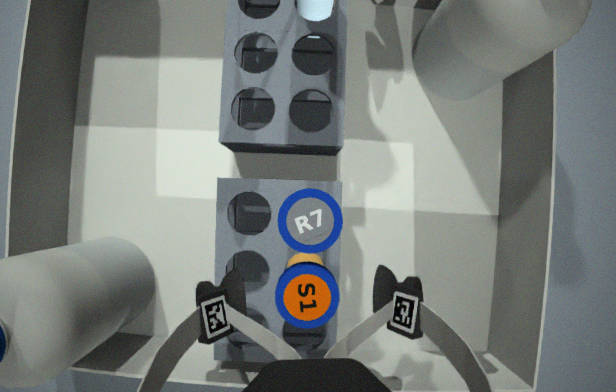

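Well aligned. Go a bit lower and grip.

Request:
execute_actions:
  actions:
    - {"r1":{"joints":{"lift_m":0.96}}}
  cameras: []

Request:
execute_actions:
  actions:
    - {"r1":{"joints":{"gripper_m":0.015}}}
  cameras: []

Request:
execute_actions:
  actions:
    - {"r1":{"joints":{"lift_m":1.2}}}
  cameras: ["r1_wrist_camera","r1_head_right_camera"]

Scene clock: 58.53 s.
r1.base_odometry: x=-1.291 y=+0.145 heading=+2.400 (m, m, rad; r1's odometry frame)
r1.turned_by_wheels: +0.000 (rad since the last result)
r1.turned_by_imu: +0.001 (rad since the last result)
r1.base_tilt: forward=-0.1 right=-0.1 (deg)
r1.lidar_m: 0.31 0.31 0.46 4.23 2.21 1.70 1.65 1.77 2.52 1.07 0.43 0.31
r1.base_status: not commanded
r1.joint_positions: lift_m=+0.960 arm_m=+0.493 wrist_yaw_rad=+0.000 wrist_pitch_rad=+1.570 wrist_roll_rad=+1.569 gripper_m=+0.070
r1.joint_status: all done
r1.motor_effort: lift_m=+18(18) arm_m=+7(7) wrist_yaw_rad=+0(0) wrist_pitch_rad=+0(1) wrist_roll_rad=+3(2) gripper_m=-4(1) wheel_0=+0(0) wheel_1=+0(1) wheel_2=+1(1) (%)
r1.hand_pose: x=+0.6639 y=-0.0874 z=+0.8499 quat_wxyz=(+0.501, +0.500, +0.500, -0.499) (m; r1's base frame)
r1.wrist_depth_mm: 283 306 306 251 310 213 - / 289 307 301 250 312 297 262 / 296 306 309 252 309 312 260 / 301 307 306 250 310 310 258 / 235 307 303 241 310 310 255 / 185 287 211 188 197 314 251 / 182 256 254 144 296 277 257
r2.base_odometry: x=+0.000 y=+0.000 heading=-2.200 (m, m, rad; r2's odometry frame)
r2.turned_by_wheels: +0.000 (rad since the last result)
r2.turned_by_imu: +0.000 (rad since the last result)
r2.base_tilt: forward=+0.1 right=-0.6 (deg)
r2.lidar_m: 0.95 1.41 3.24 1.47 1.12 1.10 1.19 1.74 3.41 3.68 3.67 0.91
r2.base_status: not commanded
r2.joint_positions: lift_m=+0.400 arm_m=-0.002 wrist_yaw_rad=+0.001 wrist_pitch_rad=+0.004 wrist_roll_rad=+0.012 gripper_m=+0.057
r2.joint_status: not commanded
r2.motor_effort: lift_m=+23(23) arm_m=+0(0) wrist_yaw_rad=-3(2) wrist_pitch_rad=-8(9) wrist_roll_rad=-1(2) gripper_m=+1(5) wheel_0=+0(0) wheel_1=+1(1) wheel_2=+0(0) (%)
r2.hand_pose: x=+0.4571 y=-0.0873 z=+0.5768 quat_wxyz=(+1.000, +0.006, +0.002, +0.000) (m; r2's base frame)
r2.wrist_depth_mm: 1921 - - - - - - / 1863 - - - - - - / - 1464 1098 866 723 661 - / 1921 1921 - - - 1160 - / 1921 1863 - - - - - / 1708 1537 200 1921 198 1182 - / 1281 1205 1160 - 1366 676 1397
pictures: none
No camera images: the call's "cameras" was empty. Leave "cameras" out to get every camera's image.

Scene clock: 59.87 s.
r1.base_odometry: x=-1.291 y=+0.145 heading=+2.400 (m, m, rad; r1's odometry frame)
r1.turned_by_wheels: +0.000 (rad since the last result)
r1.turned_by_imu: +0.000 (rad since the last result)
r1.base_tilt: forward=-0.2 right=-0.1 (deg)
r1.lidar_m: 0.30 0.32 0.48 4.23 2.21 1.70 1.65 1.76 2.57 1.06 0.41 0.33
r1.base_status: not commanded
r1.joint_positions: lift_m=+0.960 arm_m=+0.493 wrist_yaw_rad=+0.000 wrist_pitch_rad=+1.570 wrist_roll_rad=+1.569 gripper_m=+0.015
r1.joint_status: all done
r1.motor_effort: lift_m=+18(18) arm_m=+7(7) wrist_yaw_rad=+0(1) wrist_pitch_rad=+0(1) wrist_roll_rad=+2(2) gripper_m=-10(10) wheel_0=+1(1) wheel_1=+1(0) wheel_2=+1(1) (%)
r1.hand_pose: x=+0.6639 y=-0.0874 z=+0.8499 quat_wxyz=(+0.501, +0.500, +0.500, -0.499) (m; r1's base frame)
r1.wrist_depth_mm: 285 306 307 251 312 213 - / 289 306 303 249 312 297 260 / 296 306 306 250 310 310 262 / 301 307 307 248 310 312 258 / 235 307 303 230 310 310 254 / 185 287 211 182 193 310 251 / 182 260 249 153 296 274 257
r2.base_odometry: x=+0.000 y=+0.000 heading=-2.200 (m, m, rad; r2's odometry frame)
r2.turned_by_wheels: +0.000 (rad since the last result)
r2.turned_by_imu: +0.000 (rad since the last result)
r2.base_tilt: forward=+0.2 right=-0.5 (deg)
r2.lidar_m: 0.95 1.39 3.22 1.46 1.12 1.09 1.20 1.77 3.40 3.67 3.67 0.90
r2.base_status: not commanded
r2.joint_positions: lift_m=+0.400 arm_m=-0.002 wrist_yaw_rad=+0.001 wrist_pitch_rad=+0.004 wrist_roll_rad=+0.012 gripper_m=+0.057
r2.joint_status: not commanded
r2.motor_effort: lift_m=+23(22) arm_m=+0(0) wrist_yaw_rad=-3(2) wrist_pitch_rad=-8(8) wrist_roll_rad=-2(0) gripper_m=-1(2) wheel_0=+1(1) wheel_1=+1(0) wheel_2=+0(0) (%)
r2.hand_pose: x=+0.4571 y=-0.0873 z=+0.5768 quat_wxyz=(+1.000, +0.006, +0.002, +0.000) (m; r2's base frame)
r2.wrist_depth_mm: 1983 - - - - - - / 1863 - - - - - - / - 1464 1098 866 732 668 - / 1921 1863 - - - 1160 - / 1921 1863 - - - - - / 1708 1464 200 1808 198 1160 - / 1229 1182 1160 - 1336 676 1397
pictures: none
No camera images: the call's "cameras" was empty. Leave "cameras" out to get every camera's image.

Scene clock: 61.93 s.
r1.base_odometry: x=-1.291 y=+0.145 heading=+2.400 (m, m, rad; r1's odometry frame)
r1.turned_by_wheels: +0.000 (rad since the last result)
r1.turned_by_imu: +0.001 (rad since the last result)
r1.base_tilt: forward=-0.1 right=-0.2 (deg)
r1.lidar_m: 0.31 0.32 0.46 4.20 2.22 1.71 1.65 1.75 2.56 1.05 0.42 0.32
r1.base_status: not commanded
r1.joint_positions: lift_m=+1.199 arm_m=+0.493 wrist_yaw_rad=+0.000 wrist_pitch_rad=+1.570 wrist_roll_rad=+1.569 gripper_m=+0.015
r1.joint_status: all done
r1.motor_effort: lift_m=+23(24) arm_m=+7(7) wrist_yaw_rad=+0(0) wrist_pitch_rad=+0(0) wrist_roll_rad=+2(0) gripper_m=-10(8) wheel_0=+0(0) wheel_1=+1(0) wheel_2=+1(1) (%)
r1.hand_pose: x=+0.6639 y=-0.0874 z=+1.0889 quat_wxyz=(+0.501, +0.500, +0.500, -0.499) (m; r1's base frame)
r1.wrist_depth_mm: 544 554 549 549 554 559 1336 / 544 544 544 488 415 559 1366 / 544 544 549 539 549 559 1336 / 539 539 544 549 549 549 1118 / 544 421 530 488 559 559 1098 / 539 549 210 183 193 549 1336 / 544 544 549 152 544 549 1336
r2.base_odometry: x=+0.000 y=+0.000 heading=-2.200 (m, m, rad; r2's odometry frame)
r2.turned_by_wheels: +0.000 (rad since the last result)
r2.turned_by_imu: +0.000 (rad since the last result)
r2.base_tilt: forward=+0.2 right=-0.5 (deg)
r2.lidar_m: 0.96 1.39 3.20 1.45 1.13 1.08 1.20 1.76 3.41 3.65 3.65 0.91
r2.base_status: not commanded
r2.joint_positions: lift_m=+0.400 arm_m=-0.002 wrist_yaw_rad=+0.001 wrist_pitch_rad=+0.004 wrist_roll_rad=+0.012 gripper_m=+0.057
r2.joint_status: not commanded
r2.motor_effort: lift_m=+23(22) arm_m=-1(0) wrist_yaw_rad=-3(3) wrist_pitch_rad=-9(8) wrist_roll_rad=-1(2) gripper_m=-2(6) wheel_0=+1(1) wheel_1=+0(0) wheel_2=+0(0) (%)
r2.hand_pose: x=+0.4571 y=-0.0873 z=+0.5768 quat_wxyz=(+1.000, +0.006, +0.002, +0.000) (m; r2's base frame)
r2.wrist_depth_mm: 1921 - - - - - - / 1921 - - - - - - / - 1464 1118 854 741 668 - / 1983 1921 - - - 1160 - / 1983 1863 - - - - - / 1708 1537 200 1863 198 1182 - / 1255 1182 1160 - 1336 668 1397
pictures: r1_head_right_camera, r1_wrist_camera
Images, in order (width x height): r1_head_right_camera 420x672, r1_wrist_camera 616x392.

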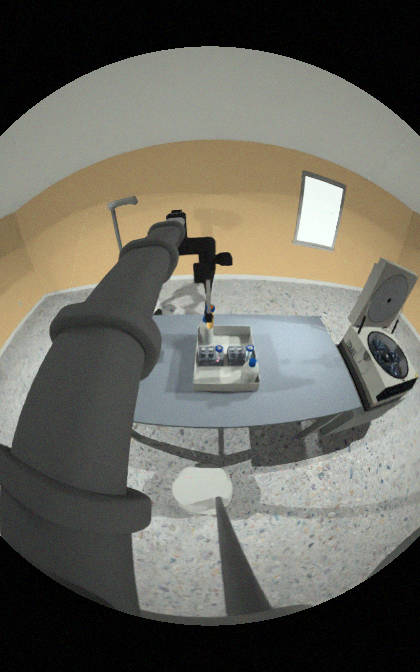

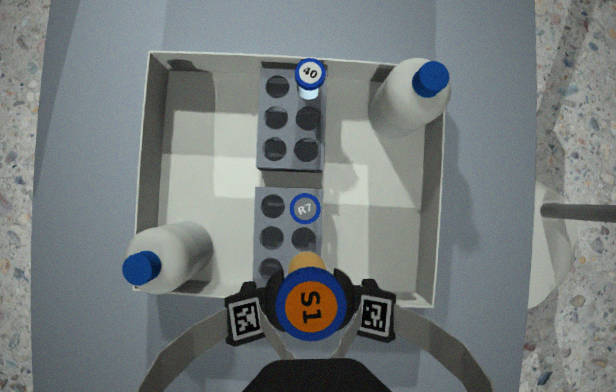

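Request:
execute_actions:
  actions:
    - {"r1":{"base":{"translate_m":-0.1}}}
  cameras: []

Request:
execute_actions:
  actions:
    - {"r1":{"base":{"strafe_m":-1.1}}}
  cameras: ["r1_wrist_camera","r1_head_camera"]

Scene clock: 68.33 s.
r1.base_odometry: x=-1.217 y=+0.078 heading=+2.400 (m, m, rad; r1's odometry frame)
r1.turned_by_wheels: +0.000 (rad since the last result)
r1.turned_by_imu: +0.001 (rad since the last result)
r1.base_tilt: forward=-0.2 right=+0.0 (deg)
r1.lidar_m: 0.40 0.43 0.64 4.23 2.08 1.59 1.55 1.65 2.40 1.35 0.56 0.41
r1.base_status: done
r1.joint_positions: lift_m=+1.199 arm_m=+0.493 wrist_yaw_rad=+0.000 wrist_pitch_rad=+1.570 wrist_roll_rad=+1.569 gripper_m=+0.015
r1.joint_status: not commanded
r1.motor_effort: lift_m=+23(23) arm_m=+7(7) wrist_yaw_rad=-1(2) wrist_pitch_rad=+0(0) wrist_roll_rad=+1(2) gripper_m=-6(9) wheel_0=-1(3) wheel_1=+1(5) wheel_2=-1(8) (%)
r1.hand_pose: x=+0.6639 y=-0.0874 z=+1.0889 quat_wxyz=(+0.501, +0.500, +0.500, -0.499) (m; r1's base frame)
r1.wrist_depth_mm: 549 544 549 549 559 1336 1336 / 549 544 488 415 559 1308 1336 / 549 544 492 549 554 1336 1336 / 539 544 539 544 549 1098 1098 / 407 504 517 549 554 1078 1138 / 544 549 209 182 193 1118 1336 / 535 539 549 152 554 1308 1336
r2.base_odometry: x=+0.000 y=+0.000 heading=-2.200 (m, m, rad; r2's odometry frame)
r2.turned_by_wheels: +0.000 (rad since the last result)
r2.turned_by_imu: +0.000 (rad since the last result)
r2.base_tilt: forward=+0.2 right=-0.6 (deg)
r2.lidar_m: 0.93 1.43 3.23 1.43 1.15 1.09 1.21 1.76 3.40 3.64 3.65 0.91
r2.base_status: not commanded
r2.joint_positions: lift_m=+0.400 arm_m=-0.002 wrist_yaw_rad=+0.001 wrist_pitch_rad=+0.004 wrist_roll_rad=+0.012 gripper_m=+0.057
r2.joint_status: not commanded
r2.motor_effort: lift_m=+23(23) arm_m=+0(0) wrist_yaw_rad=-3(3) wrist_pitch_rad=-8(9) wrist_roll_rad=-1(1) gripper_m=-1(7) wheel_0=+1(1) wheel_1=+0(0) wheel_2=+0(0) (%)
r2.hand_pose: x=+0.4571 y=-0.0873 z=+0.5768 quat_wxyz=(+1.000, +0.006, +0.002, +0.000) (m; r2's base frame)
r2.wrist_depth_mm: 1921 - - - - - - / 1921 - - - - - - / - 1499 1118 854 723 661 - / 1983 1921 - - - 1182 - / - 1863 - - - - - / 1708 1499 200 1808 198 1182 - / 1255 1205 1138 - 1366 676 1430
pictures: none
No camera images: the call's "cameras" was empty. Leave "cameras" out to get every camera's image.

Scene clock: 73.33 s.
r1.base_odometry: x=-0.474 y=+0.889 heading=+2.400 (m, m, rad; r1's odometry frame)
r1.turned_by_wheels: +0.000 (rad since the last result)
r1.turned_by_imu: +0.004 (rad since the last result)
r1.base_tilt: forward=+0.0 right=-0.2 (deg)
r1.lidar_m: 0.33 0.40 0.54 5.23 2.18 1.67 1.62 1.73 2.52 3.41 0.46 0.35
r1.base_status: done
r1.joint_positions: lift_m=+1.199 arm_m=+0.493 wrist_yaw_rad=+0.000 wrist_pitch_rad=+1.570 wrist_roll_rad=+1.569 gripper_m=+0.015
r1.joint_status: not commanded
r1.motor_effort: lift_m=+23(23) arm_m=+7(7) wrist_yaw_rad=-1(2) wrist_pitch_rad=-1(0) wrist_roll_rad=+1(2) gripper_m=-11(7) wheel_0=-2(8) wheel_1=+1(6) wheel_2=+0(0) (%)
r1.hand_pose: x=+0.6639 y=-0.0874 z=+1.0889 quat_wxyz=(+0.501, +0.500, +0.500, -0.499) (m; r1's base frame)
r1.wrist_depth_mm: 392 504 559 564 574 564 1336 / 397 508 569 564 569 597 1308 / 410 500 569 564 574 525 1366 / 413 504 508 627 512 504 1138 / 415 750 504 504 508 1118 1118 / 1281 1308 210 183 193 1281 1336 / 1281 820 1255 152 854 1308 1281
r2.base_odometry: x=+0.000 y=+0.000 heading=-2.200 (m, m, rad; r2's odometry frame)
r2.turned_by_wheels: +0.000 (rad since the last result)
r2.turned_by_imu: -0.001 (rad since the last result)
r2.base_tilt: forward=+0.2 right=-0.5 (deg)
r2.lidar_m: 0.95 1.41 3.21 1.50 1.12 1.10 1.20 1.75 3.41 3.66 3.64 0.91
r2.base_status: not commanded
r2.joint_positions: lift_m=+0.400 arm_m=-0.002 wrist_yaw_rad=+0.001 wrist_pitch_rad=+0.004 wrist_roll_rad=+0.012 gripper_m=+0.057
r2.joint_status: not commanded
r2.motor_effort: lift_m=+23(23) arm_m=+0(0) wrist_yaw_rad=-3(3) wrist_pitch_rad=-9(9) wrist_roll_rad=+0(1) gripper_m=-3(4) wheel_0=+1(0) wheel_1=+0(1) wheel_2=+0(0) (%)
r2.hand_pose: x=+0.4571 y=-0.0873 z=+0.5768 quat_wxyz=(+1.000, +0.006, +0.002, +0.000) (m; r2's base frame)
r2.wrist_depth_mm: 1921 - - - - - - / 1863 - - - - - - / - 1464 1098 854 741 668 - / 1921 1863 - - - 1182 - / 1983 1863 - - - - - / 1708 1499 200 1863 199 1160 - / 1229 1182 1138 - 1366 676 1397
pictures: r1_head_camera, r1_wrist_camera
Images, in order (width x height): r1_head_camera 420x560, r1_wrist_camera 616x392.

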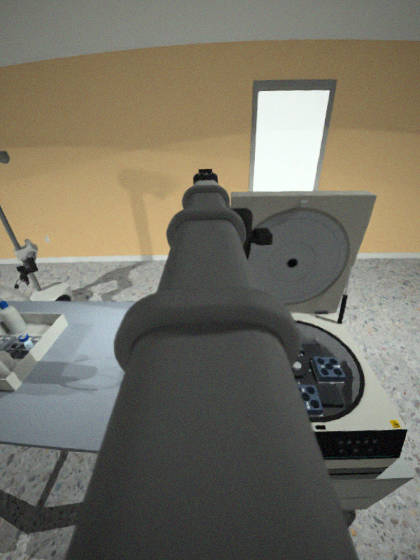

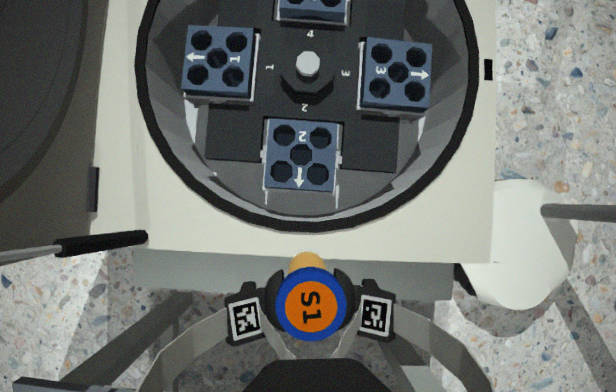

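Request:
execute_actions:
  actions:
    - {"r1":{"base":{"strafe_m":-0.099},"joints":{"arm_m":0.505}}}
  cameras: []

Request:
execute_actions:
  actions:
    - {"r1":{"joints":{"lift_m":1.0}}}
  cameras: ["r1_wrist_camera","r1_head_right_camera"]

Scene clock: 81.17 s.
r1.base_odometry: x=-0.407 y=+0.962 heading=+2.400 (m, m, rad; r1's odometry frame)
r1.turned_by_wheels: +0.000 (rad since the last result)
r1.turned_by_imu: +0.001 (rad since the last result)
r1.base_tilt: forward=-0.1 right=-0.2 (deg)
r1.lidar_m: 0.32 0.35 0.52 1.74 2.20 1.65 1.63 1.73 2.51 3.30 0.46 0.33
r1.base_status: done
r1.joint_positions: lift_m=+1.199 arm_m=+0.504 wrist_yaw_rad=+0.000 wrist_pitch_rad=+1.570 wrist_roll_rad=+1.569 gripper_m=+0.015
r1.joint_status: all done
r1.motor_effort: lift_m=+23(23) arm_m=+7(8) wrist_yaw_rad=+0(1) wrist_pitch_rad=-1(0) wrist_roll_rad=+1(1) gripper_m=-10(7) wheel_0=+0(10) wheel_1=+0(11) wheel_2=+1(0) (%)
r1.hand_pose: x=+0.6749 y=-0.0874 z=+1.0889 quat_wxyz=(+0.501, +0.500, +0.500, -0.499) (m; r1's base frame)
r1.wrist_depth_mm: 366 496 559 539 569 512 1366 / 373 500 569 569 574 544 1336 / 379 504 569 564 569 574 1336 / 384 500 564 569 569 539 1118 / 392 496 559 569 569 512 1118 / 394 504 211 183 193 517 1336 / 357 1281 1281 152 1008 1308 1308
r2.base_odometry: x=+0.000 y=+0.000 heading=-2.200 (m, m, rad; r2's odometry frame)
r2.turned_by_wheels: +0.000 (rad since the last result)
r2.turned_by_imu: +0.000 (rad since the last result)
r2.base_tilt: forward=+0.2 right=-0.7 (deg)
r2.lidar_m: 0.96 1.42 3.25 1.48 1.14 1.10 1.20 1.74 3.39 3.68 3.67 0.90
r2.base_status: not commanded
r2.joint_positions: lift_m=+0.400 arm_m=-0.002 wrist_yaw_rad=+0.001 wrist_pitch_rad=+0.004 wrist_roll_rad=+0.012 gripper_m=+0.057
r2.joint_status: not commanded
r2.motor_effort: lift_m=+23(23) arm_m=+0(0) wrist_yaw_rad=-2(2) wrist_pitch_rad=-10(8) wrist_roll_rad=-1(1) gripper_m=-4(1) wheel_0=+1(1) wheel_1=+1(0) wheel_2=+0(0) (%)
r2.hand_pose: x=+0.4571 y=-0.0873 z=+0.5768 quat_wxyz=(+1.000, +0.006, +0.002, +0.000) (m; r2's base frame)
r2.wrist_depth_mm: 1921 - - - - - - / 1921 - - - - - - / - 1464 1098 854 732 661 - / 1983 1863 - - - 1160 - / 1921 1808 - - - - - / 1661 1537 200 1863 198 1182 - / 1205 1205 1160 - 1366 676 1430
pictures: none
No camera images: the call's "cameras" was empty. Leave "cameras" out to get every camera's image.

Scene clock: 83.07 s.
r1.base_odometry: x=-0.407 y=+0.962 heading=+2.400 (m, m, rad; r1's odometry frame)
r1.turned_by_wheels: +0.000 (rad since the last result)
r1.turned_by_imu: +0.001 (rad since the last result)
r1.base_tilt: forward=-0.2 right=-0.2 (deg)
r1.lidar_m: 0.34 0.35 0.53 1.77 2.20 1.67 1.63 1.72 2.52 3.31 0.46 0.34
r1.base_status: not commanded
r1.joint_positions: lift_m=+1.000 arm_m=+0.504 wrist_yaw_rad=+0.000 wrist_pitch_rad=+1.570 wrist_roll_rad=+1.569 gripper_m=+0.015
r1.joint_status: all done
r1.motor_effort: lift_m=+18(21) arm_m=+7(7) wrist_yaw_rad=-1(1) wrist_pitch_rad=-1(1) wrist_roll_rad=+1(2) gripper_m=-10(8) wheel_0=+0(0) wheel_1=+1(0) wheel_2=+1(0) (%)
r1.hand_pose: x=+0.6749 y=-0.0874 z=+0.8899 quat_wxyz=(+0.501, +0.500, +0.500, -0.499) (m; r1's base frame)
r1.wrist_depth_mm: 303 357 366 370 370 392 340 / 301 351 368 351 368 353 355 / 301 375 368 368 370 351 357 / 303 373 368 370 370 402 330 / 301 332 384 342 370 373 309 / 303 303 211 182 193 310 309 / 301 304 301 153 309 310 309
r2.base_odometry: x=+0.000 y=+0.000 heading=-2.200 (m, m, rad; r2's odometry frame)
r2.turned_by_wheels: +0.000 (rad since the last result)
r2.turned_by_imu: +0.000 (rad since the last result)
r2.base_tilt: forward=+0.3 right=-0.6 (deg)
r2.lidar_m: 0.94 1.39 3.21 1.46 1.14 1.12 1.21 1.75 3.41 3.68 3.68 0.88
r2.base_status: not commanded
r2.joint_positions: lift_m=+0.400 arm_m=-0.002 wrist_yaw_rad=+0.001 wrist_pitch_rad=+0.004 wrist_roll_rad=+0.012 gripper_m=+0.057
r2.joint_status: not commanded
r2.motor_effort: lift_m=+22(23) arm_m=+0(0) wrist_yaw_rad=-2(2) wrist_pitch_rad=-9(9) wrist_roll_rad=+0(0) gripper_m=+0(2) wheel_0=+0(1) wheel_1=+0(0) wheel_2=+0(0) (%)
r2.hand_pose: x=+0.4571 y=-0.0873 z=+0.5768 quat_wxyz=(+1.000, +0.006, +0.002, +0.000) (m; r2's base frame)
r2.wrist_depth_mm: 1983 - - - - - - / 1863 - - - - - - / - 1464 1098 854 723 661 - / 1921 1921 - - - 1160 - / 1921 1808 - - - - - / 1708 1537 200 1863 198 1182 - / 1255 1182 1160 - 1336 668 1397
pictures: r1_head_right_camera, r1_wrist_camera
Images, in order (width x height): r1_head_right_camera 420x672, r1_wrist_camera 616x392.

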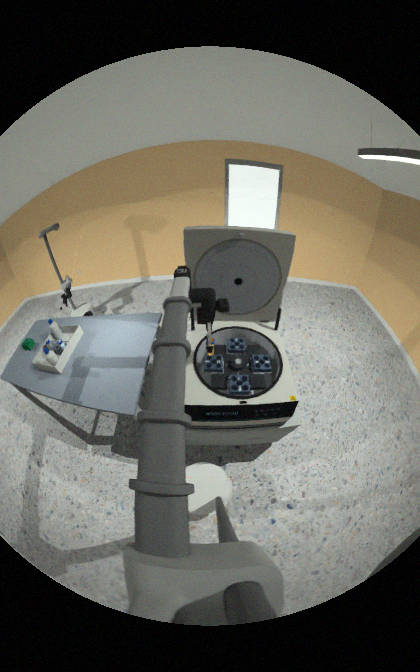

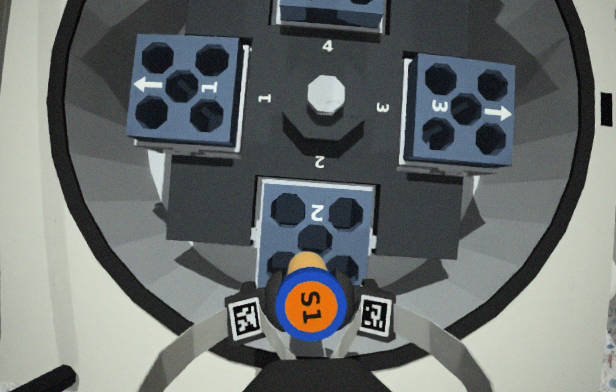

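Request:
execute_actions:
  actions:
    - {"r1":{"base":{"strafe_m":-0.013},"joints":{"arm_m":0.5,"lift_m":0.965}}}
  cameras: ["r1_wrist_camera"]

Scene clock: 88.30 s.
r1.base_odometry: x=-0.399 y=+0.971 heading=+2.400 (m, m, rad; r1's odometry frame)
r1.turned_by_wheels: +0.000 (rad since the last result)
r1.turned_by_imu: +0.001 (rad since the last result)
r1.base_tilt: forward=-0.1 right=-0.2 (deg)
r1.lidar_m: 0.33 0.37 0.53 1.74 2.18 1.66 1.63 1.73 2.50 3.30 0.48 0.35
r1.base_status: done
r1.joint_positions: lift_m=+0.965 arm_m=+0.501 wrist_yaw_rad=+0.000 wrist_pitch_rad=+1.570 wrist_roll_rad=+1.569 gripper_m=+0.015
r1.joint_status: all done
r1.motor_effort: lift_m=+18(19) arm_m=-7(5) wrist_yaw_rad=+0(1) wrist_pitch_rad=-1(1) wrist_roll_rad=+2(2) gripper_m=-8(9) wheel_0=+1(6) wheel_1=-1(7) wheel_2=+0(1) (%)
r1.hand_pose: x=+0.6724 y=-0.0874 z=+0.8549 quat_wxyz=(+0.501, +0.500, +0.500, -0.499) (m; r1's base frame)
r1.wrist_depth_mm: 285 336 336 334 334 359 332 / 293 325 332 312 334 310 345 / 293 334 334 334 334 310 357 / 276 357 330 336 334 347 338 / 267 332 332 306 334 340 298 / 268 282 210 183 193 315 274 / 267 267 272 152 297 270 273
r2.base_odometry: x=+0.000 y=+0.000 heading=-2.200 (m, m, rad; r2's odometry frame)
r2.turned_by_wheels: +0.000 (rad since the last result)
r2.turned_by_imu: +0.000 (rad since the last result)
r2.base_tilt: forward=+0.2 right=-0.7 (deg)
r2.lidar_m: 0.94 1.41 3.26 1.45 1.15 1.10 1.19 1.74 3.41 3.65 3.66 0.92
r2.base_status: not commanded
r2.joint_positions: lift_m=+0.400 arm_m=-0.002 wrist_yaw_rad=+0.001 wrist_pitch_rad=+0.004 wrist_roll_rad=+0.012 gripper_m=+0.057
r2.joint_status: not commanded
r2.motor_effort: lift_m=+23(23) arm_m=+0(0) wrist_yaw_rad=-1(2) wrist_pitch_rad=-9(8) wrist_roll_rad=+0(0) gripper_m=-2(1) wheel_0=+1(1) wheel_1=+0(0) wheel_2=+0(0) (%)
r2.hand_pose: x=+0.4571 y=-0.0873 z=+0.5768 quat_wxyz=(+1.000, +0.006, +0.002, +0.000) (m; r2's base frame)
r2.wrist_depth_mm: 1921 - - - - - - / 1808 - - - - - - / - 1464 1098 866 732 668 - / 1983 1921 - - - 1138 - / 1983 1808 - - - - - / 1708 1499 200 1863 198 1160 - / 1229 1182 1160 - 1336 668 1397
pictures: r1_wrist_camera
Images, in order (width x height): r1_wrist_camera 616x392.

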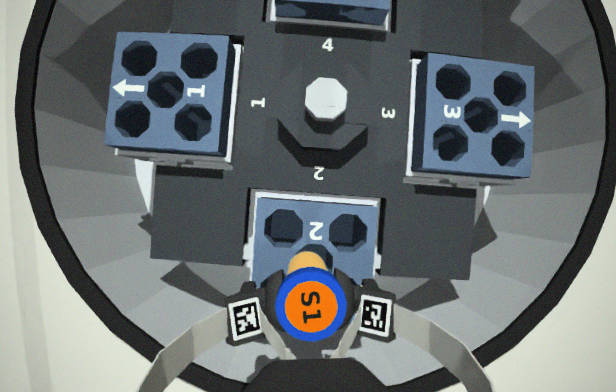

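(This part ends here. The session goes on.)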